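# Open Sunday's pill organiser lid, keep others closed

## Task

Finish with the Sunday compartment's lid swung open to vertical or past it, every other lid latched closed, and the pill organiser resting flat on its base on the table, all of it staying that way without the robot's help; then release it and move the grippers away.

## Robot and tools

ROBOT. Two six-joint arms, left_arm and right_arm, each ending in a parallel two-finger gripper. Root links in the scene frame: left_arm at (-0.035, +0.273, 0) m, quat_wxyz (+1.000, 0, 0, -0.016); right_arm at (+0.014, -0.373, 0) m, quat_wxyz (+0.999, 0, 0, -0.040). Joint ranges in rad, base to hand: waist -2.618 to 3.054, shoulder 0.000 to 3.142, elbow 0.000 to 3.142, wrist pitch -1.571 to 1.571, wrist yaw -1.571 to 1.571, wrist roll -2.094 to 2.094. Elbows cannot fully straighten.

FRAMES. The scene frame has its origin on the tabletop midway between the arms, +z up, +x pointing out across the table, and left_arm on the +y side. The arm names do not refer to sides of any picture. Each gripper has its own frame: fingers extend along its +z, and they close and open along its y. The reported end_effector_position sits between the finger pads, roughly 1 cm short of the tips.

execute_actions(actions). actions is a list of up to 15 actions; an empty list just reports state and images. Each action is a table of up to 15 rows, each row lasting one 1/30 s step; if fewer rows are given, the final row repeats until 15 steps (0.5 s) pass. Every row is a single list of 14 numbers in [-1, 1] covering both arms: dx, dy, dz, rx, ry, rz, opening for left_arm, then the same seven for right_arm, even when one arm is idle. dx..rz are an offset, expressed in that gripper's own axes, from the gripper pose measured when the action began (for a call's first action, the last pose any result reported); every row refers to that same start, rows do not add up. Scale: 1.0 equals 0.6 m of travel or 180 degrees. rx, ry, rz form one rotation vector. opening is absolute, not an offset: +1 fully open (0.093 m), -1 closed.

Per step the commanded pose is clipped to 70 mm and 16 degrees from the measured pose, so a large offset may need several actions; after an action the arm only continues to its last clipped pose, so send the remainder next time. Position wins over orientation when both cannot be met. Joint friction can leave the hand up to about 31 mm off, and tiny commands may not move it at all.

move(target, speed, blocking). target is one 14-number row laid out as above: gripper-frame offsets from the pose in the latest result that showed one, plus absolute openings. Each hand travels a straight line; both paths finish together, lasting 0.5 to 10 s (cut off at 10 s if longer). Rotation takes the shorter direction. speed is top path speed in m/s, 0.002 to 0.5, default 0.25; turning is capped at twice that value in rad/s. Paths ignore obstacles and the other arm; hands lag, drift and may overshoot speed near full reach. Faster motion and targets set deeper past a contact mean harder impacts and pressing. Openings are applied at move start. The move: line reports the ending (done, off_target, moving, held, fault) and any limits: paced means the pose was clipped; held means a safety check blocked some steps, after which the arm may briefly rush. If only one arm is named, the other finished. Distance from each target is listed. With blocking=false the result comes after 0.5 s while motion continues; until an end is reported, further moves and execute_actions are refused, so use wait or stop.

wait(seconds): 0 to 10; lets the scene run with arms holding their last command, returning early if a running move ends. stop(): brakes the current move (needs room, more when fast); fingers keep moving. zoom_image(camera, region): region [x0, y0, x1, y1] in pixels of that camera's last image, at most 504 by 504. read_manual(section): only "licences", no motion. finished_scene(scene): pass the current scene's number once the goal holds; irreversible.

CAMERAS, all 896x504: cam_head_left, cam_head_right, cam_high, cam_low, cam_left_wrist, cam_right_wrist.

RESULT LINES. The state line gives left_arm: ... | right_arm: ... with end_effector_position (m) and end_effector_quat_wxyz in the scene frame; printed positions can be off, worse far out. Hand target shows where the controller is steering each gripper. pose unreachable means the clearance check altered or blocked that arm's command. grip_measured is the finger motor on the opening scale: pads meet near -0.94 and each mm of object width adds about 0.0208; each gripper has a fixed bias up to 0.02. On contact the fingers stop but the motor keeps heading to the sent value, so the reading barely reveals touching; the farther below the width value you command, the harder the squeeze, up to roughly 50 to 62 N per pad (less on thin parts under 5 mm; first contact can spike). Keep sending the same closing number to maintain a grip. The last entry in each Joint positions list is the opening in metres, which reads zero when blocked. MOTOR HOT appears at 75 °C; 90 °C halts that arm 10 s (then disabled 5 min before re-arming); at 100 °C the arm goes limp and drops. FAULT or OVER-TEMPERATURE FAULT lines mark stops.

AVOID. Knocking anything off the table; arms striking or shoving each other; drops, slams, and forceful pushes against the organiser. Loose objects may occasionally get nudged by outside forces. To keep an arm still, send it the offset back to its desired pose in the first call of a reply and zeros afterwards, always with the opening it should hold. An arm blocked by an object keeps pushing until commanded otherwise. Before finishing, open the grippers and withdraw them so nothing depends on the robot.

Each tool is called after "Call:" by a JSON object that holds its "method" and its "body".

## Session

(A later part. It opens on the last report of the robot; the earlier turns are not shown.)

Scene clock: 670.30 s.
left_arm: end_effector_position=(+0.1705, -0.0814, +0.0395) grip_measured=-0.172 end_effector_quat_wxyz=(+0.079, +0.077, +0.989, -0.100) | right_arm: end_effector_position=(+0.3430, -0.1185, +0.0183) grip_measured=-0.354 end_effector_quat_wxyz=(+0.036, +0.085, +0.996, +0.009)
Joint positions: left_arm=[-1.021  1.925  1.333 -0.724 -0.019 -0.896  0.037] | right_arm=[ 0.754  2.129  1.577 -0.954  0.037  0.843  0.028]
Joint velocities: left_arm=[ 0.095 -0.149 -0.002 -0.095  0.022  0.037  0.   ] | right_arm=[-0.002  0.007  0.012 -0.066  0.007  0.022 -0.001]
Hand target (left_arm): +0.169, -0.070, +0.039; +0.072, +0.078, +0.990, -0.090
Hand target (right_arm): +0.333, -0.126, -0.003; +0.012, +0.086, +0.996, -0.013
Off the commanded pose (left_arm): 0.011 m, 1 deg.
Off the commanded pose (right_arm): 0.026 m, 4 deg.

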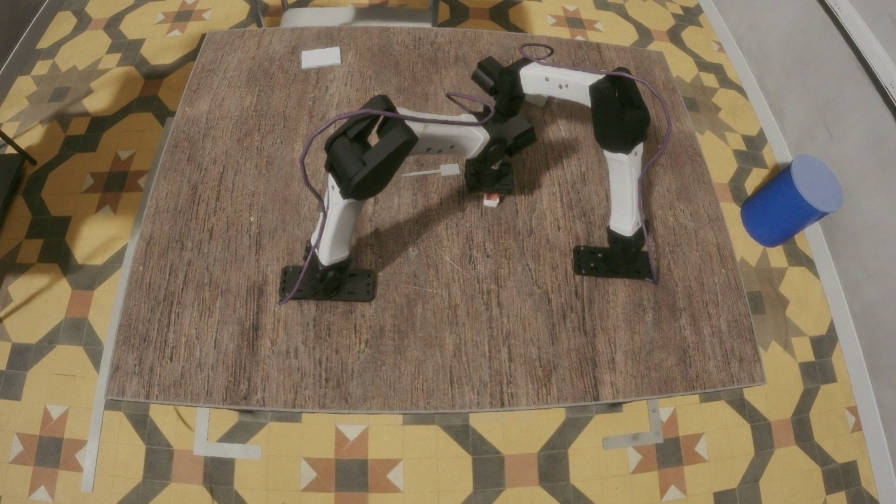

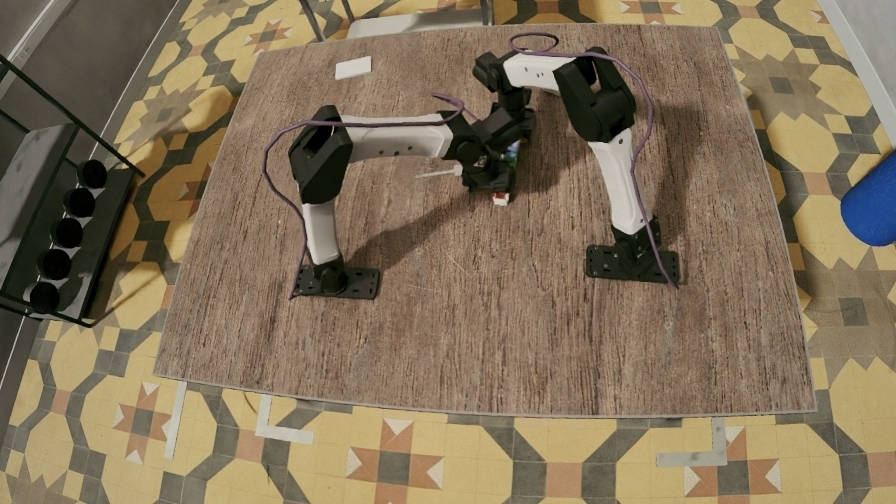

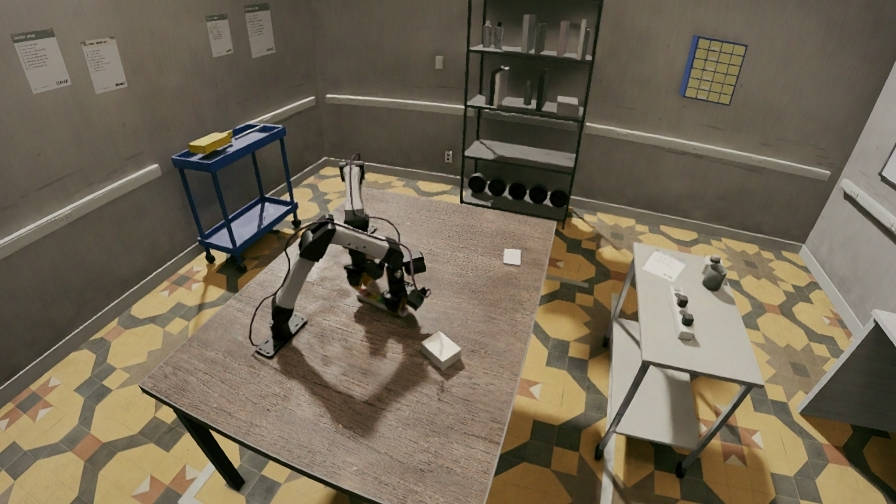

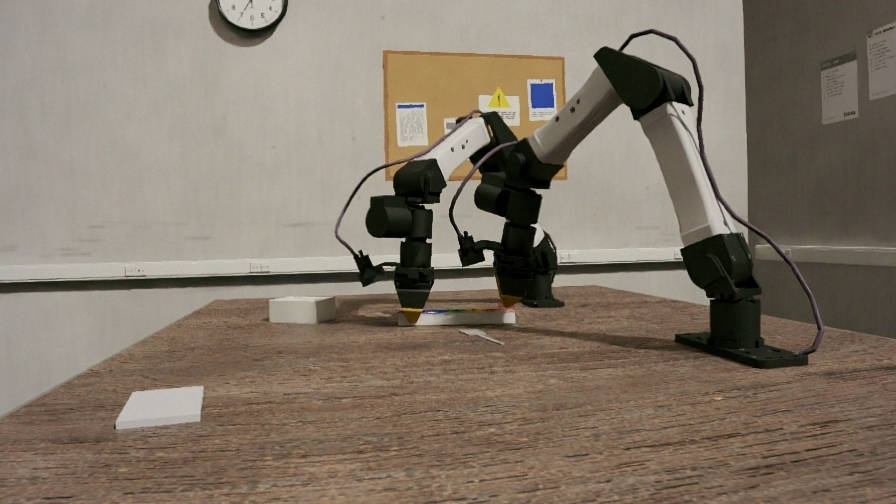

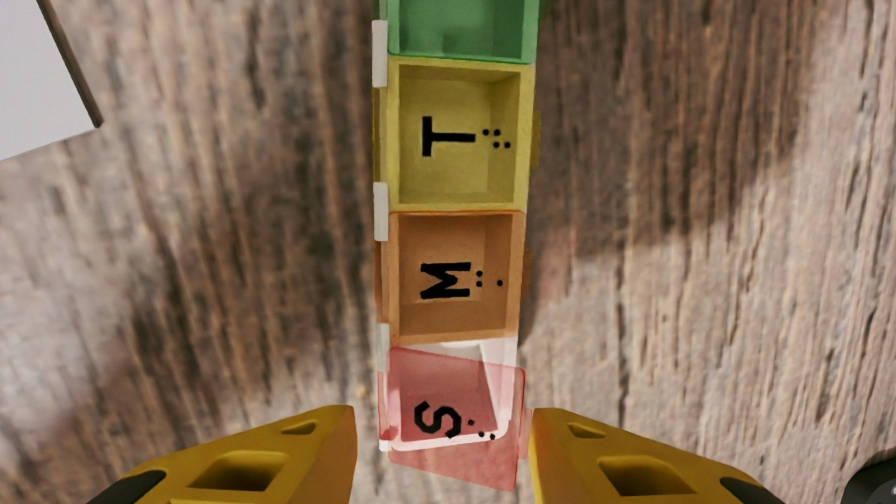

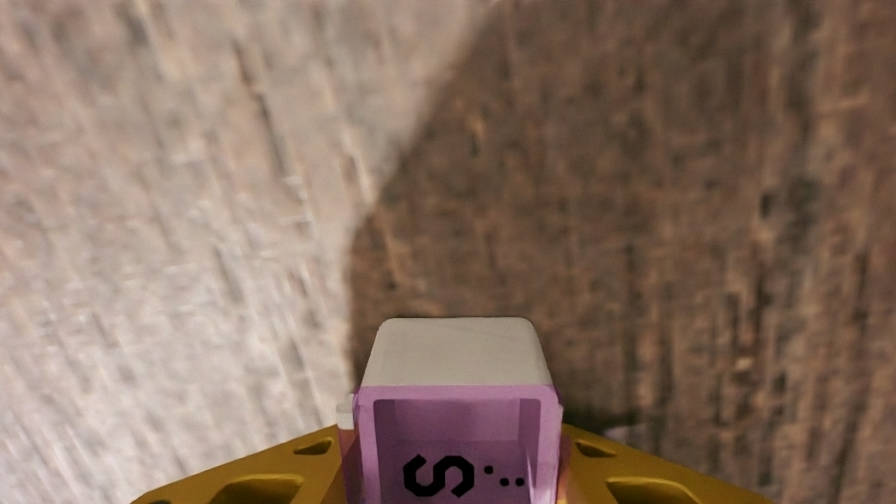

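Call:
{"method": "execute_actions", "body": {"actions": []}}

Scene clock: 688.37 s.
left_arm: end_effector_position=(+0.1705, -0.0786, +0.0410) grip_measured=-0.172 end_effector_quat_wxyz=(+0.078, +0.078, +0.989, -0.097) | right_arm: end_effector_position=(+0.3430, -0.1185, +0.0183) grip_measured=-0.354 end_effector_quat_wxyz=(+0.036, +0.085, +0.996, +0.009)
Joint positions: left_arm=[-1.018  1.92   1.333 -0.736 -0.019 -0.89   0.037] | right_arm=[ 0.754  2.129  1.577 -0.954  0.037  0.843  0.028]
Joint velocities: left_arm=[-0.002 -0.007 -0.002  0.022  0.007 -0.022 -0.   ] | right_arm=[ 0.002 -0.002 -0.007  0.007  0.066 -0.007 -0.001]
Hand target (left_arm): +0.169, -0.071, +0.039; +0.072, +0.078, +0.990, -0.091
Hand target (right_arm): +0.333, -0.126, -0.003; +0.012, +0.086, +0.996, -0.013
Off the commanded pose (left_arm): 0.008 m, 1 deg.
Off the commanded pose (right_arm): 0.026 m, 4 deg.

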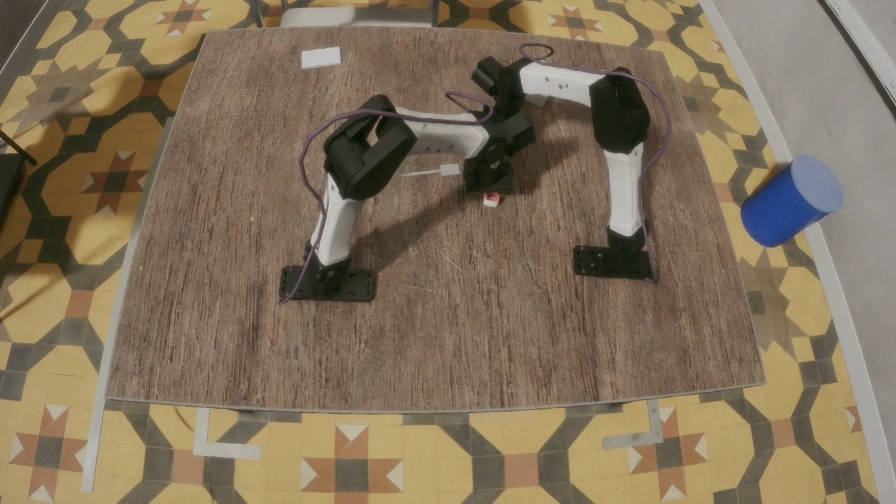

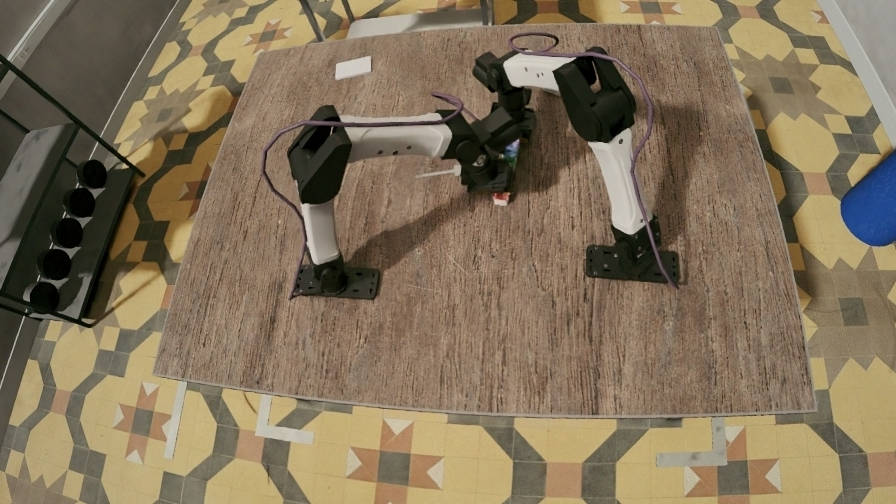

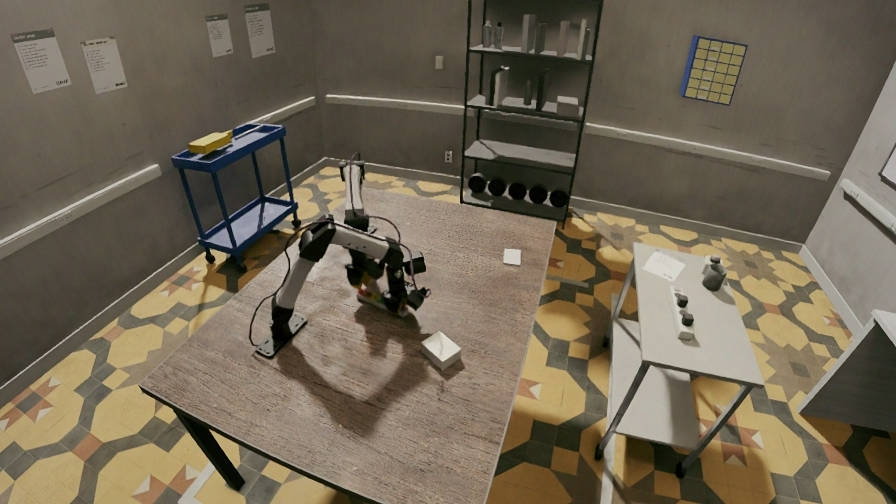

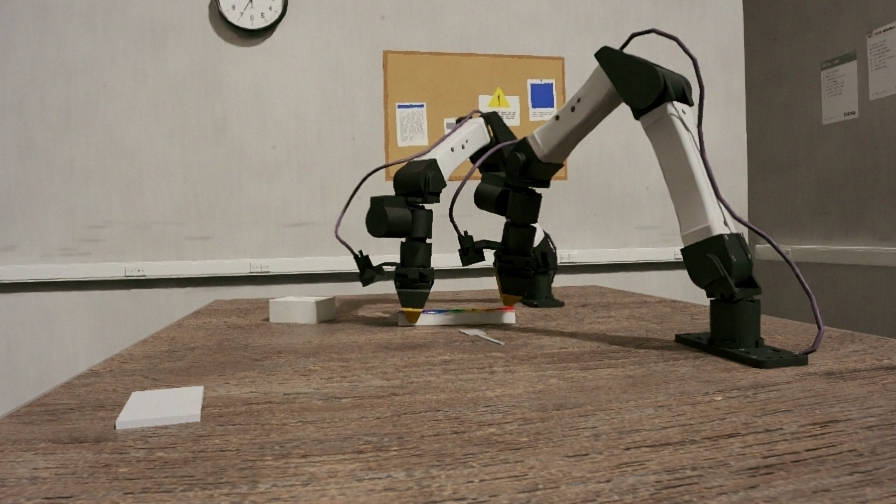

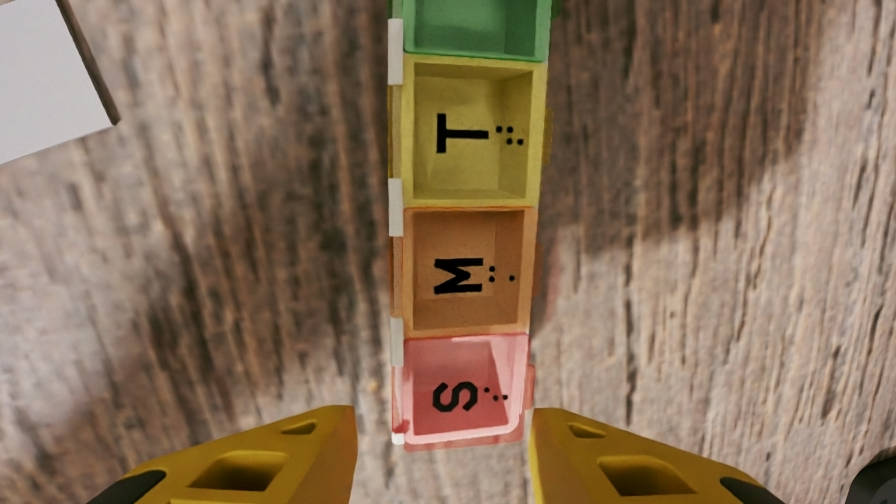

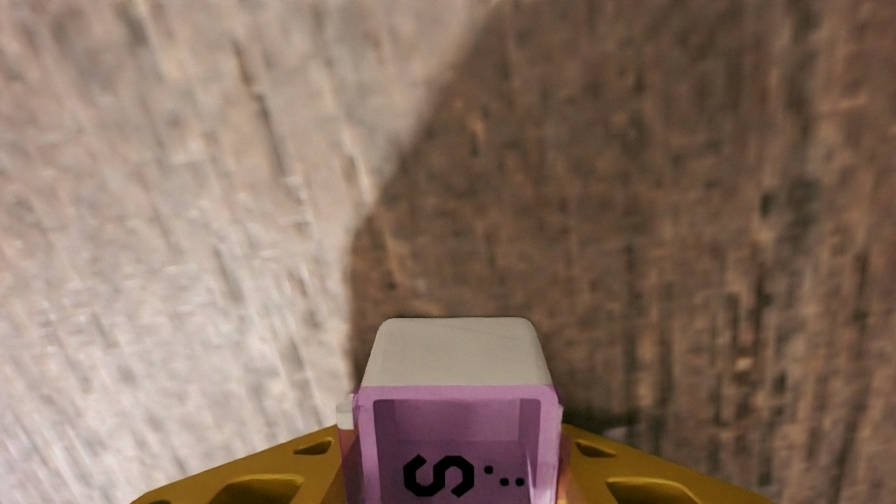

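Call:
{"method": "zoom_image", "body": {"camera": "cam_low", "region": [460, 270, 560, 340]}}

Call:
{"method": "zoom_image", "body": {"camera": "cam_left_wrist", "region": [340, 300, 620, 504]}}

Call:
{"method": "zoom_image", "body": {"camera": "cam_head_left", "region": [450, 160, 540, 220]}}

Region (460, 270, 560, 340) of cam_low's 896x504 image, scaled by 5.040, with more detail than that image has; it fills the top 353 rows of this view, and the rest is white.

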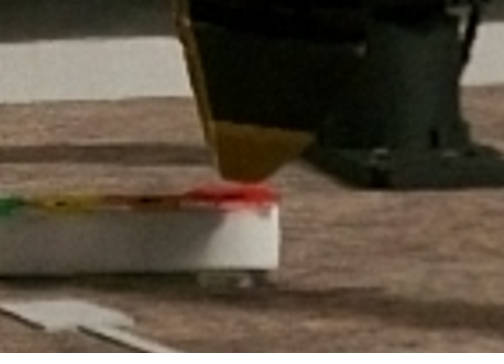

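Region (340, 300, 620, 504) of cam_left_wrist's 896x504 image, scaled by 1.800, with more detail than that image has; it fills the top 367 rows of this view, and the rest is white.

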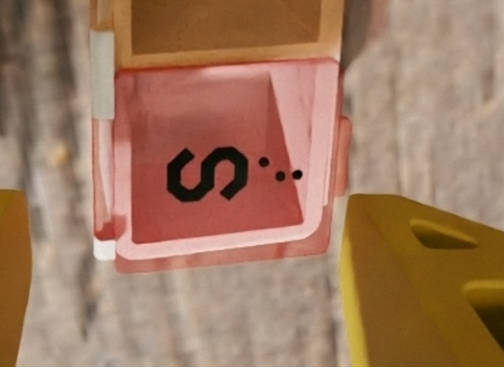

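Region (450, 160, 540, 220) of cam_head_left's 896x504 image, scaled by 5.600, with more detail than that image has.

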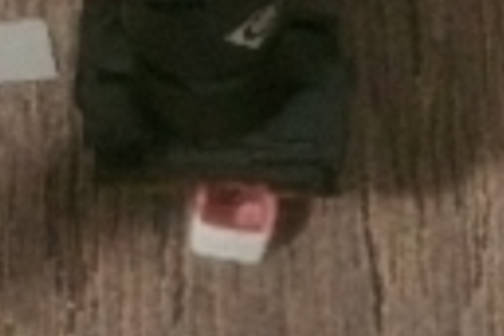

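Call:
{"method": "move", "body": {"target": [0.0075,0.0105,0.0088,-0.139,0,0,1.0, 0.016,-0.016,0.036,0.0155,0.014,0,-0.37], "speed": 0.2}}

Scene clock: 810.10 s.
left_arm: end_effector_position=(+0.1679, -0.0675, +0.0323) grip_measured=+1.000 end_effector_quat_wxyz=(+0.084, +0.062, +0.987, +0.122) | right_arm: end_effector_position=(+0.3430, -0.1185, +0.0183) grip_measured=-0.354 end_effector_quat_wxyz=(+0.036, +0.085, +0.996, +0.009)
Joint positions: left_arm=[-1.112  2.226  1.76  -1.245 -0.264 -1.037  0.093] | right_arm=[ 0.754  2.129  1.577 -0.954  0.037  0.843  0.028]
Joint velocities: left_arm=[-0.027  0.007 -0.002 -0.066 -0.081  0.051  0.   ] | right_arm=[-0.002  0.002 -0.002  0.007  0.007 -0.081 -0.   ]
Hand target (left_arm): +0.169, -0.073, +0.036; +0.092, +0.061, +0.987, +0.120
Hand target (right_arm): +0.333, -0.126, -0.003; +0.012, +0.086, +0.996, -0.013
Off the commanded pose (left_arm): 0.006 m, 1 deg.
Off the commanded pose (right_arm): 0.026 m, 4 deg.
move: off_target (right_arm)

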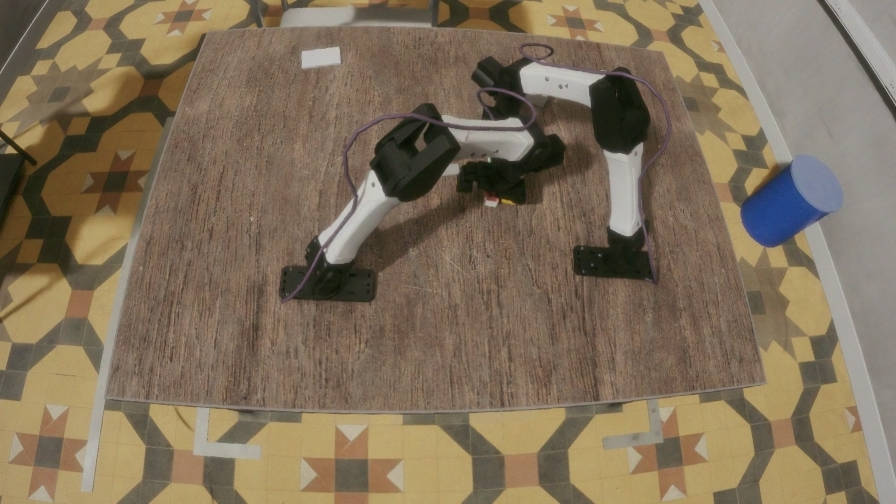

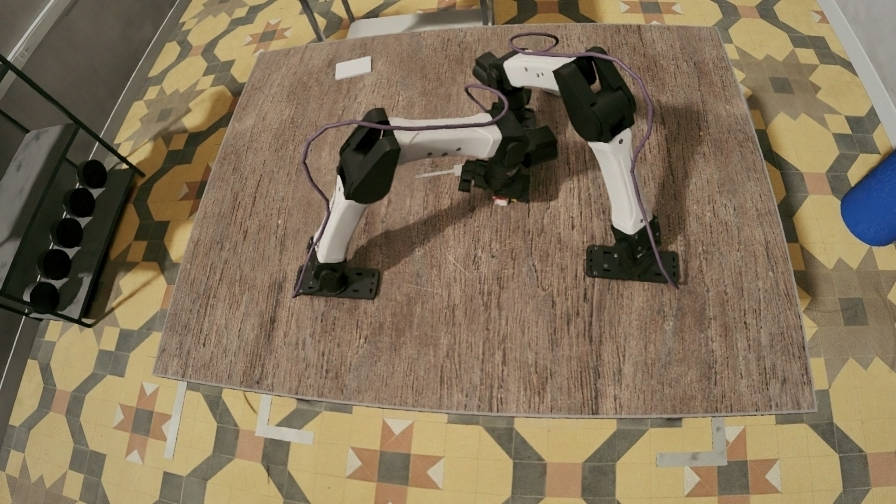

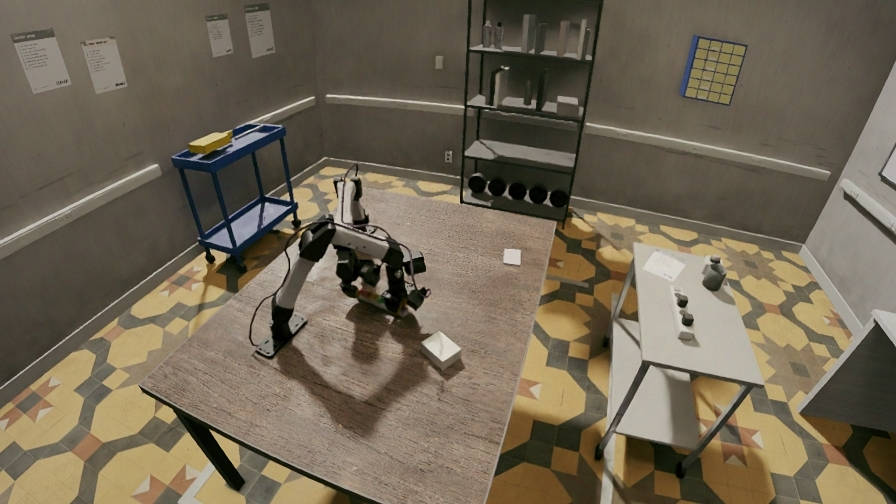

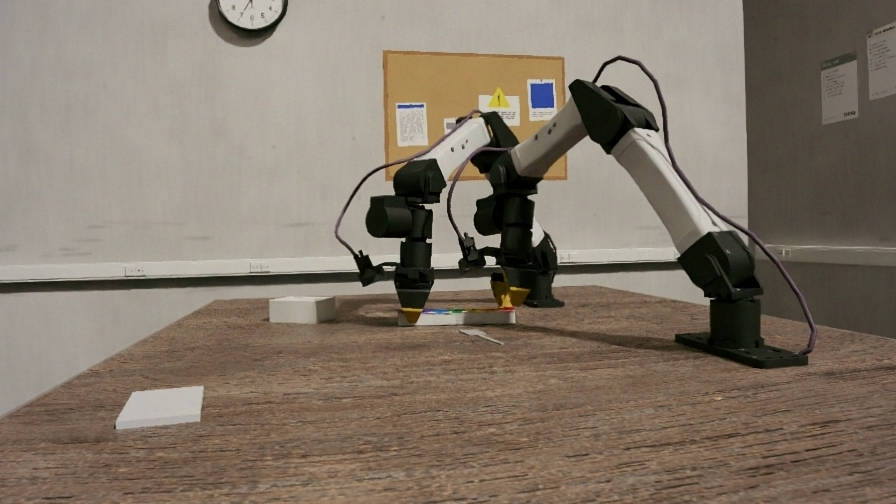

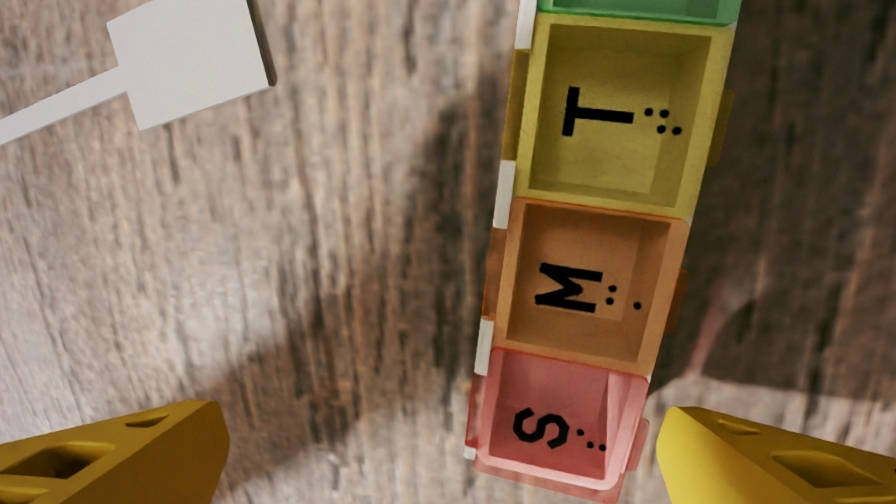

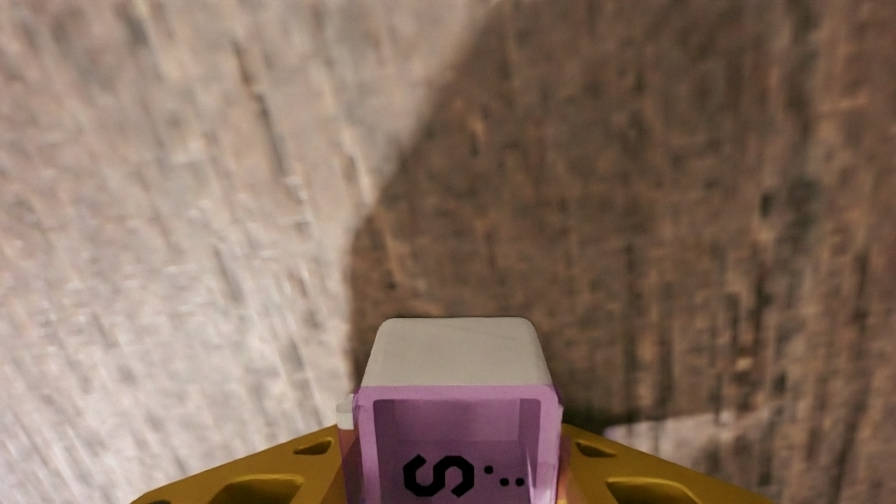

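Call:
{"method": "zoom_image", "body": {"camera": "cam_left_wrist", "region": [450, 320, 760, 504]}}

Call:
{"method": "zoom_image", "body": {"camera": "cam_low", "region": [460, 270, 560, 340]}}

Call:
{"method": "zoom_image", "body": {"camera": "cam_head_left", "region": [450, 160, 540, 220]}}

Region (450, 320, 760, 504) of cam_left_wrist's 896x504 image, scaled by 1.626, with more detail than that image has; it fills the top 299 rows of this view, and the rest is white.

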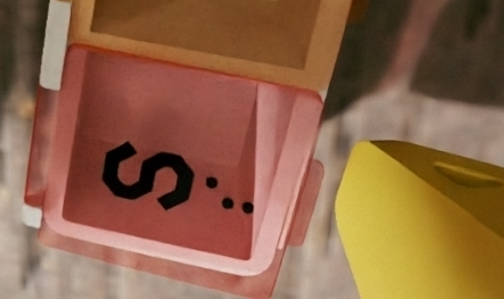

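Region (460, 270, 560, 340) of cam_low's 896x504 image, scaled by 5.040, with more detail than that image has; it fills the top 353 rows of this view, and the rest is white.

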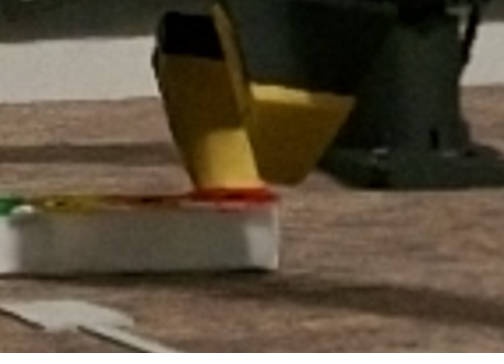

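Region (450, 160, 540, 220) of cam_head_left's 896x504 image, scaled by 5.600, with more detail than that image has.

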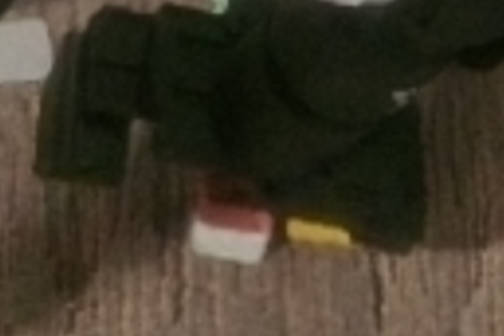

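Call:
{"method": "execute_actions", "body": {"actions": [[[0,0,0,0,0,0,0.95, 0.016,-0.016,0.036,0.0155,0.014,0,-0.37],[0,0,0,0,0,0,0.92, 0.016,-0.016,0.036,0.0155,0.014,0,-0.37],[0,0,0,0,0,0,0.90, 0.016,-0.016,0.036,0.0155,0.014,0,-0.37],[0,0,0,0,0,0,0.88, 0.016,-0.016,0.036,0.0155,0.014,0,-0.37],[0,0,0,0,0,0,0.86, 0.016,-0.016,0.036,0.0155,0.014,0,-0.37],[0,0,0,0,0,0,0.85, 0.016,-0.016,0.036,0.0155,0.014,0,-0.37],[0,0,0,0,0,0,0.84, 0.016,-0.016,0.036,0.0155,0.014,0,-0.37]]]}}

Call:
{"method": "zoom_image", "body": {"camera": "cam_left_wrist", "region": [450, 320, 760, 504]}}

Scene clock: 852.93 s.
left_arm: end_effector_position=(+0.1678, -0.0670, +0.0324) grip_measured=+0.842 end_effector_quat_wxyz=(+0.084, +0.062, +0.987, +0.123) | right_arm: end_effector_position=(+0.3430, -0.1185, +0.0183) grip_measured=-0.354 end_effector_quat_wxyz=(+0.036, +0.085, +0.996, +0.009)
Joint positions: left_arm=[-1.112  2.226  1.76  -1.247 -0.264 -1.038  0.086] | right_arm=[ 0.754  2.129  1.577 -0.954  0.037  0.843  0.028]
Joint velocities: left_arm=[ 0.012 -0.002  0.007 -0.037 -0.022  0.037 -0.001] | right_arm=[ 0.007 -0.002 -0.002  0.051 -0.066 -0.007 -0.001]
Hand target (left_arm): +0.168, -0.068, +0.032; +0.084, +0.062, +0.987, +0.122
Hand target (right_arm): +0.333, -0.126, -0.003; +0.012, +0.086, +0.996, -0.013
Off the commanded pose (left_arm): 0.000 m, 0 deg.
Off the commanded pose (right_arm): 0.026 m, 4 deg.

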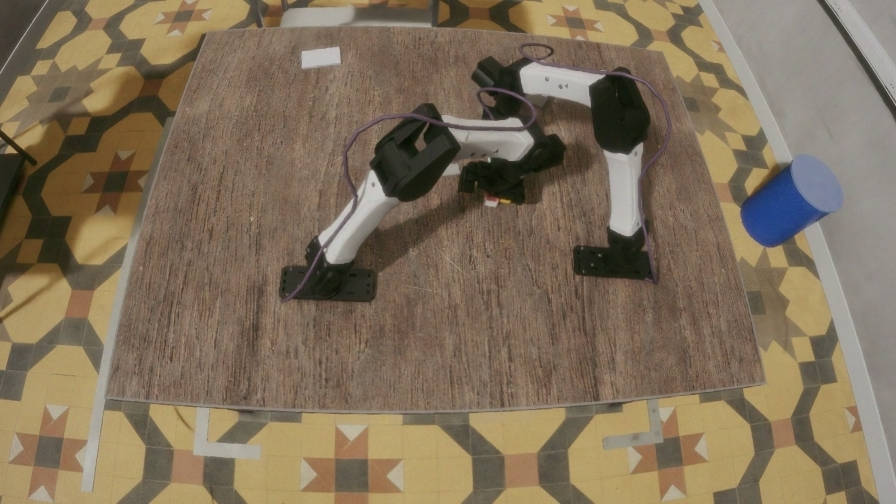

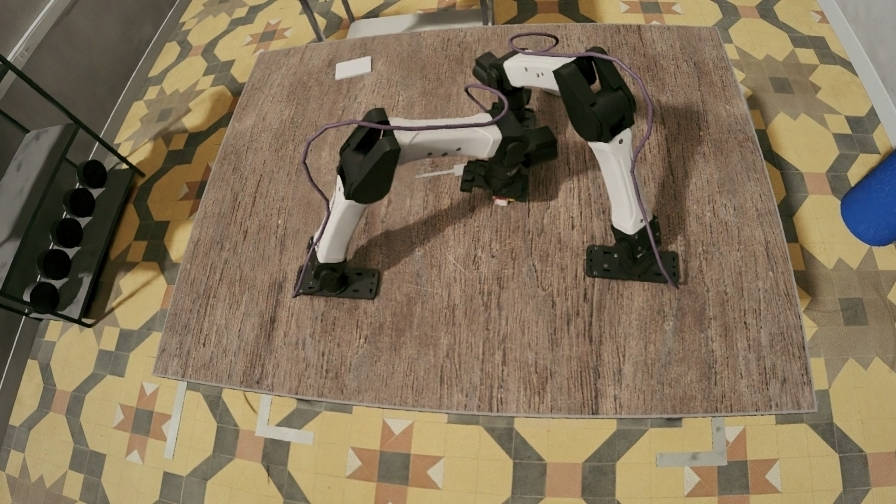

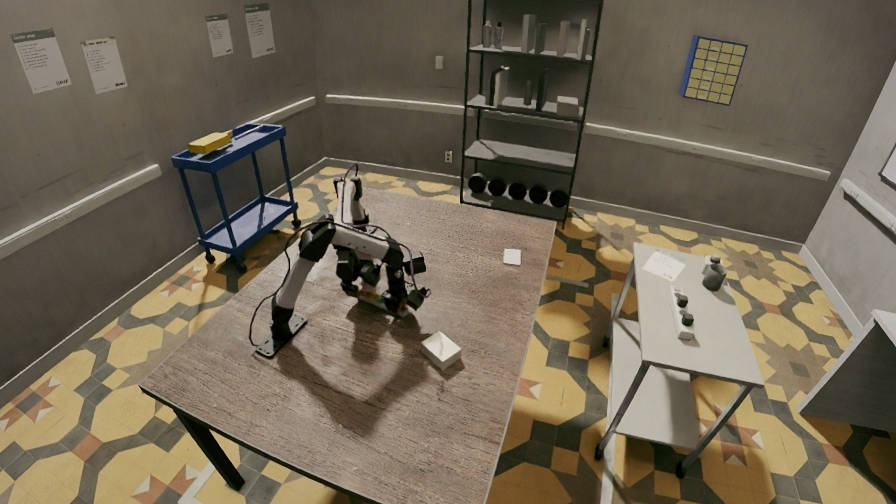

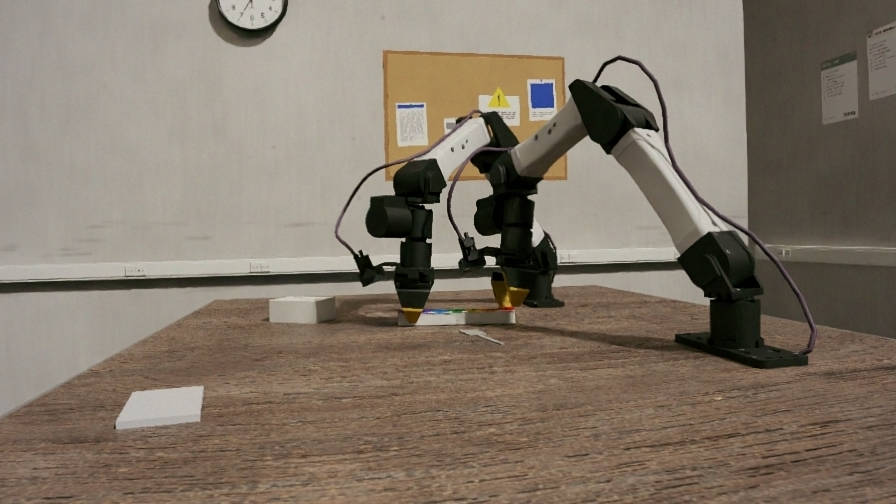

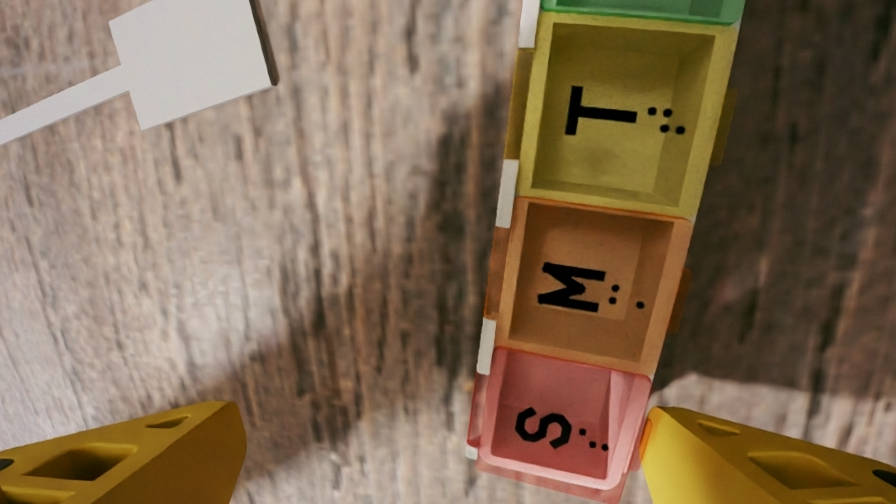

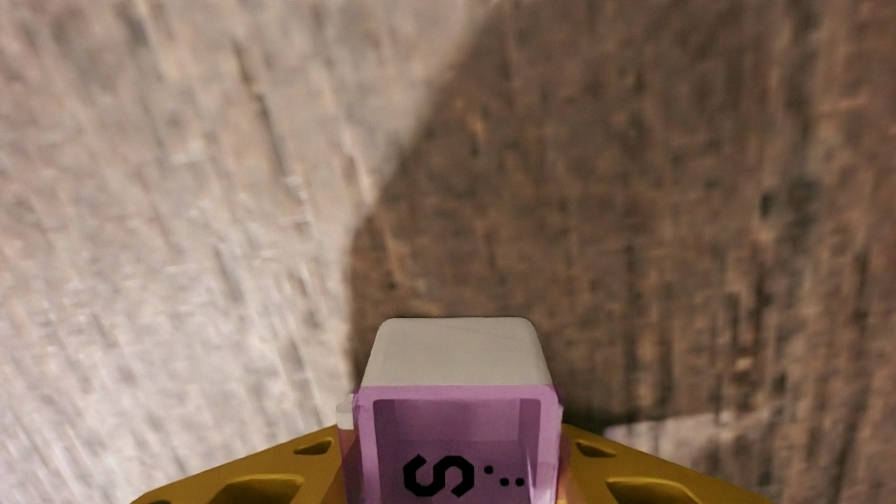

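Region (450, 320, 760, 504) of cam_left_wrist's 896x504 image, scaled by 1.626, with more detail than that image has; it fills the top 299 rows of this view, and the rest is white.

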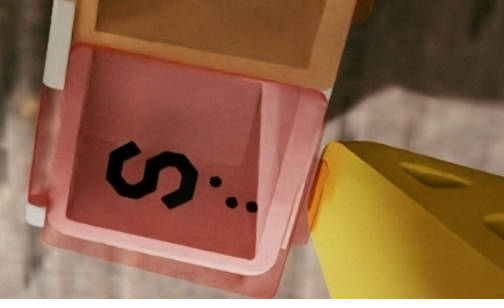

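Call:
{"method": "execute_actions", "body": {"actions": [[[0,0,0,0,0,0,0.83, 0.016,-0.016,0.036,0.0155,0.014,0,-0.37],[0,0,0,0,0,0,0.82, 0.016,-0.016,0.036,0.0155,0.014,0,-0.37],[0,0,0,0,0,0,0.81, 0.016,-0.016,0.036,0.0155,0.014,0,-0.37],[0,0,0,0,0,0,0.80, 0.016,-0.016,0.036,0.0155,0.014,0,-0.37],[0,0,0,0,0,0,0.79, 0.016,-0.016,0.036,0.0155,0.014,0,-0.37],[0,0,0,0,0,0,0.78, 0.016,-0.016,0.036,0.0155,0.014,0,-0.37],[0,0,0,0,0,0,0.77, 0.016,-0.016,0.036,0.0155,0.014,0,-0.37],[0,0,0,0,0,0,0.76, 0.016,-0.016,0.036,0.0155,0.014,0,-0.37]]]}}

Call:
{"method": "zoom_image", "body": {"camera": "cam_left_wrist", "region": [450, 320, 760, 504]}}

Scene clock: 884.03 s.
left_arm: end_effector_position=(+0.1678, -0.0670, +0.0324) grip_measured=+0.762 end_effector_quat_wxyz=(+0.084, +0.062, +0.987, +0.123) | right_arm: end_effector_position=(+0.3430, -0.1185, +0.0183) grip_measured=-0.354 end_effector_quat_wxyz=(+0.036, +0.085, +0.996, +0.009)
Joint positions: left_arm=[-1.112  2.226  1.76  -1.247 -0.264 -1.038  0.082] | right_arm=[ 0.754  2.129  1.577 -0.954  0.037  0.843  0.028]
Joint velocities: left_arm=[-0.017 -0.002  0.007 -0.051  0.022  0.007 -0.001] | right_arm=[ 0.007 -0.007 -0.007  0.007  0.007 -0.051  0.002]
Hand target (left_arm): +0.168, -0.067, +0.032; +0.084, +0.062, +0.987, +0.123
Hand target (right_arm): +0.333, -0.126, -0.003; +0.012, +0.086, +0.996, -0.013
Off the commanded pose (left_arm): 0.000 m, 0 deg.
Off the commanded pose (right_arm): 0.026 m, 4 deg.

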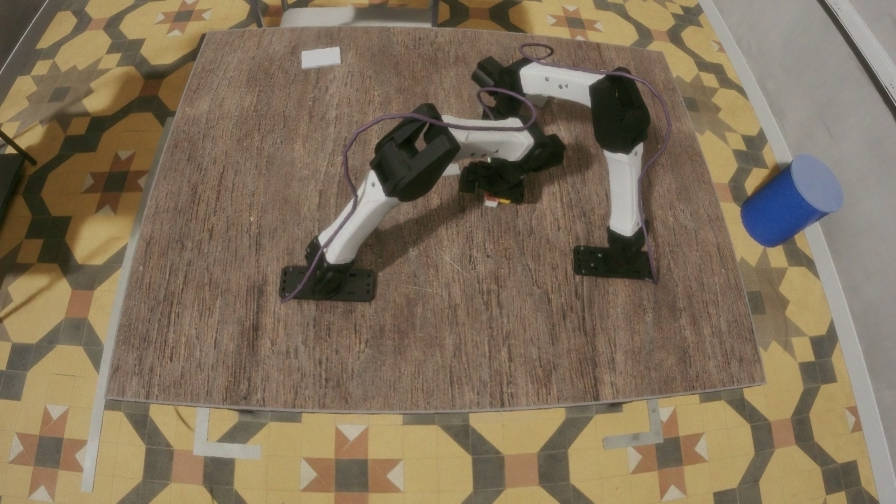

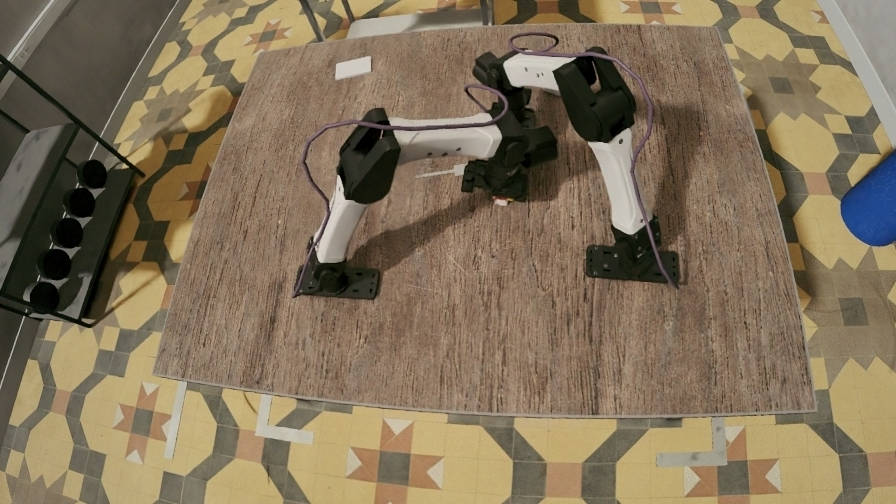

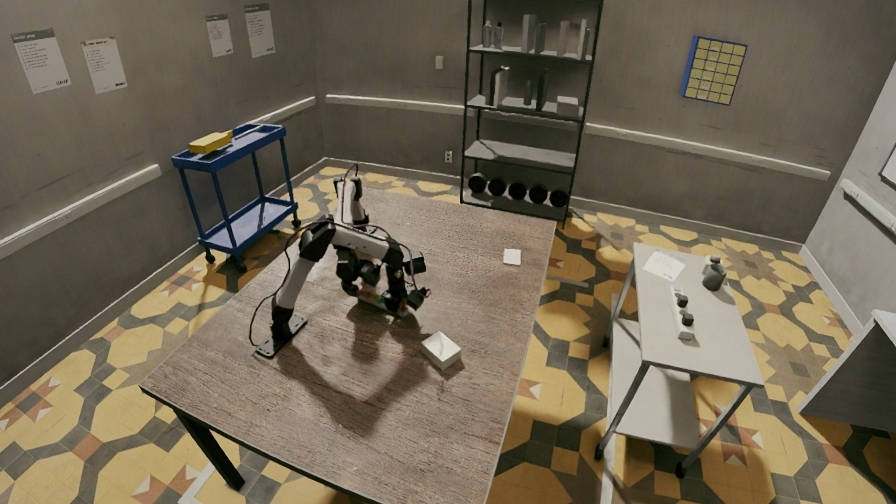

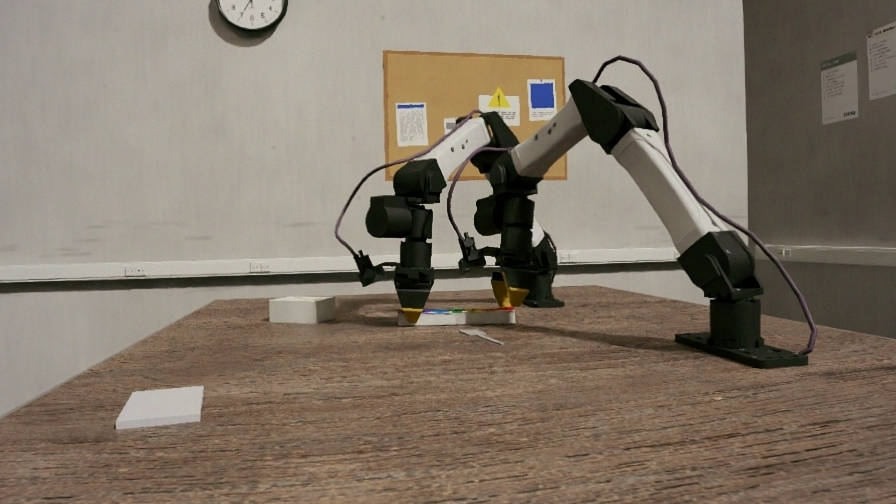

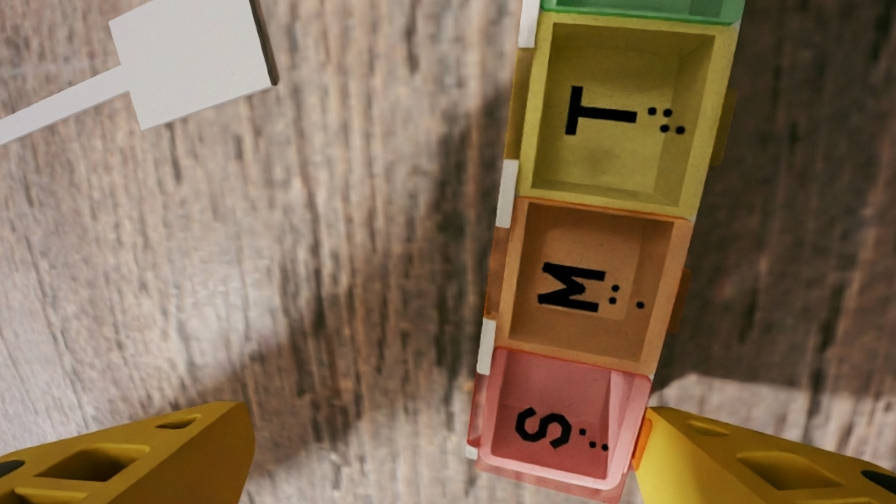

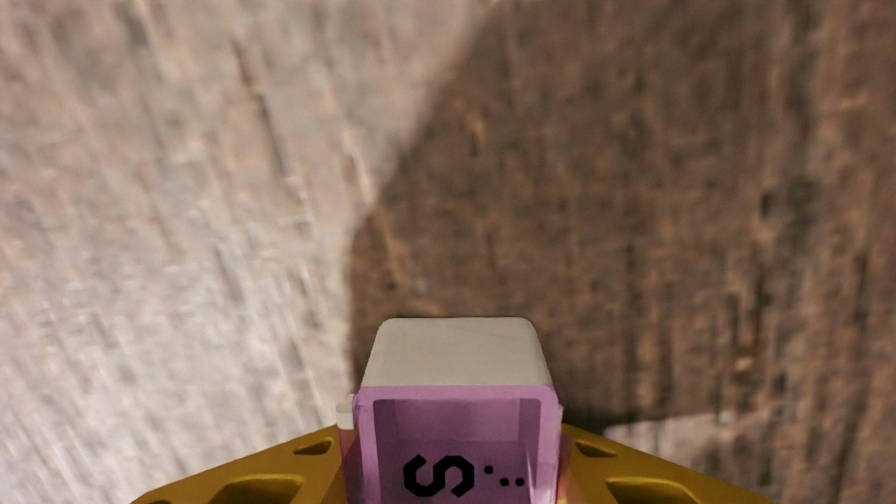

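Region (450, 320, 760, 504) of cam_left_wrist's 896x504 image, scaled by 1.626, with more detail than that image has; it fills the top 299 rows of this view, and the rest is white.

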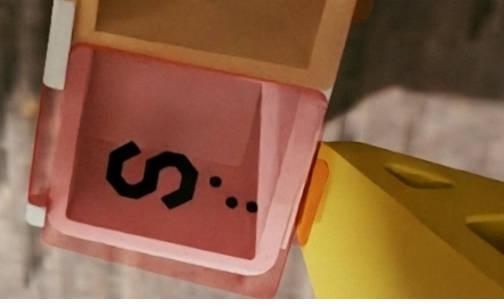

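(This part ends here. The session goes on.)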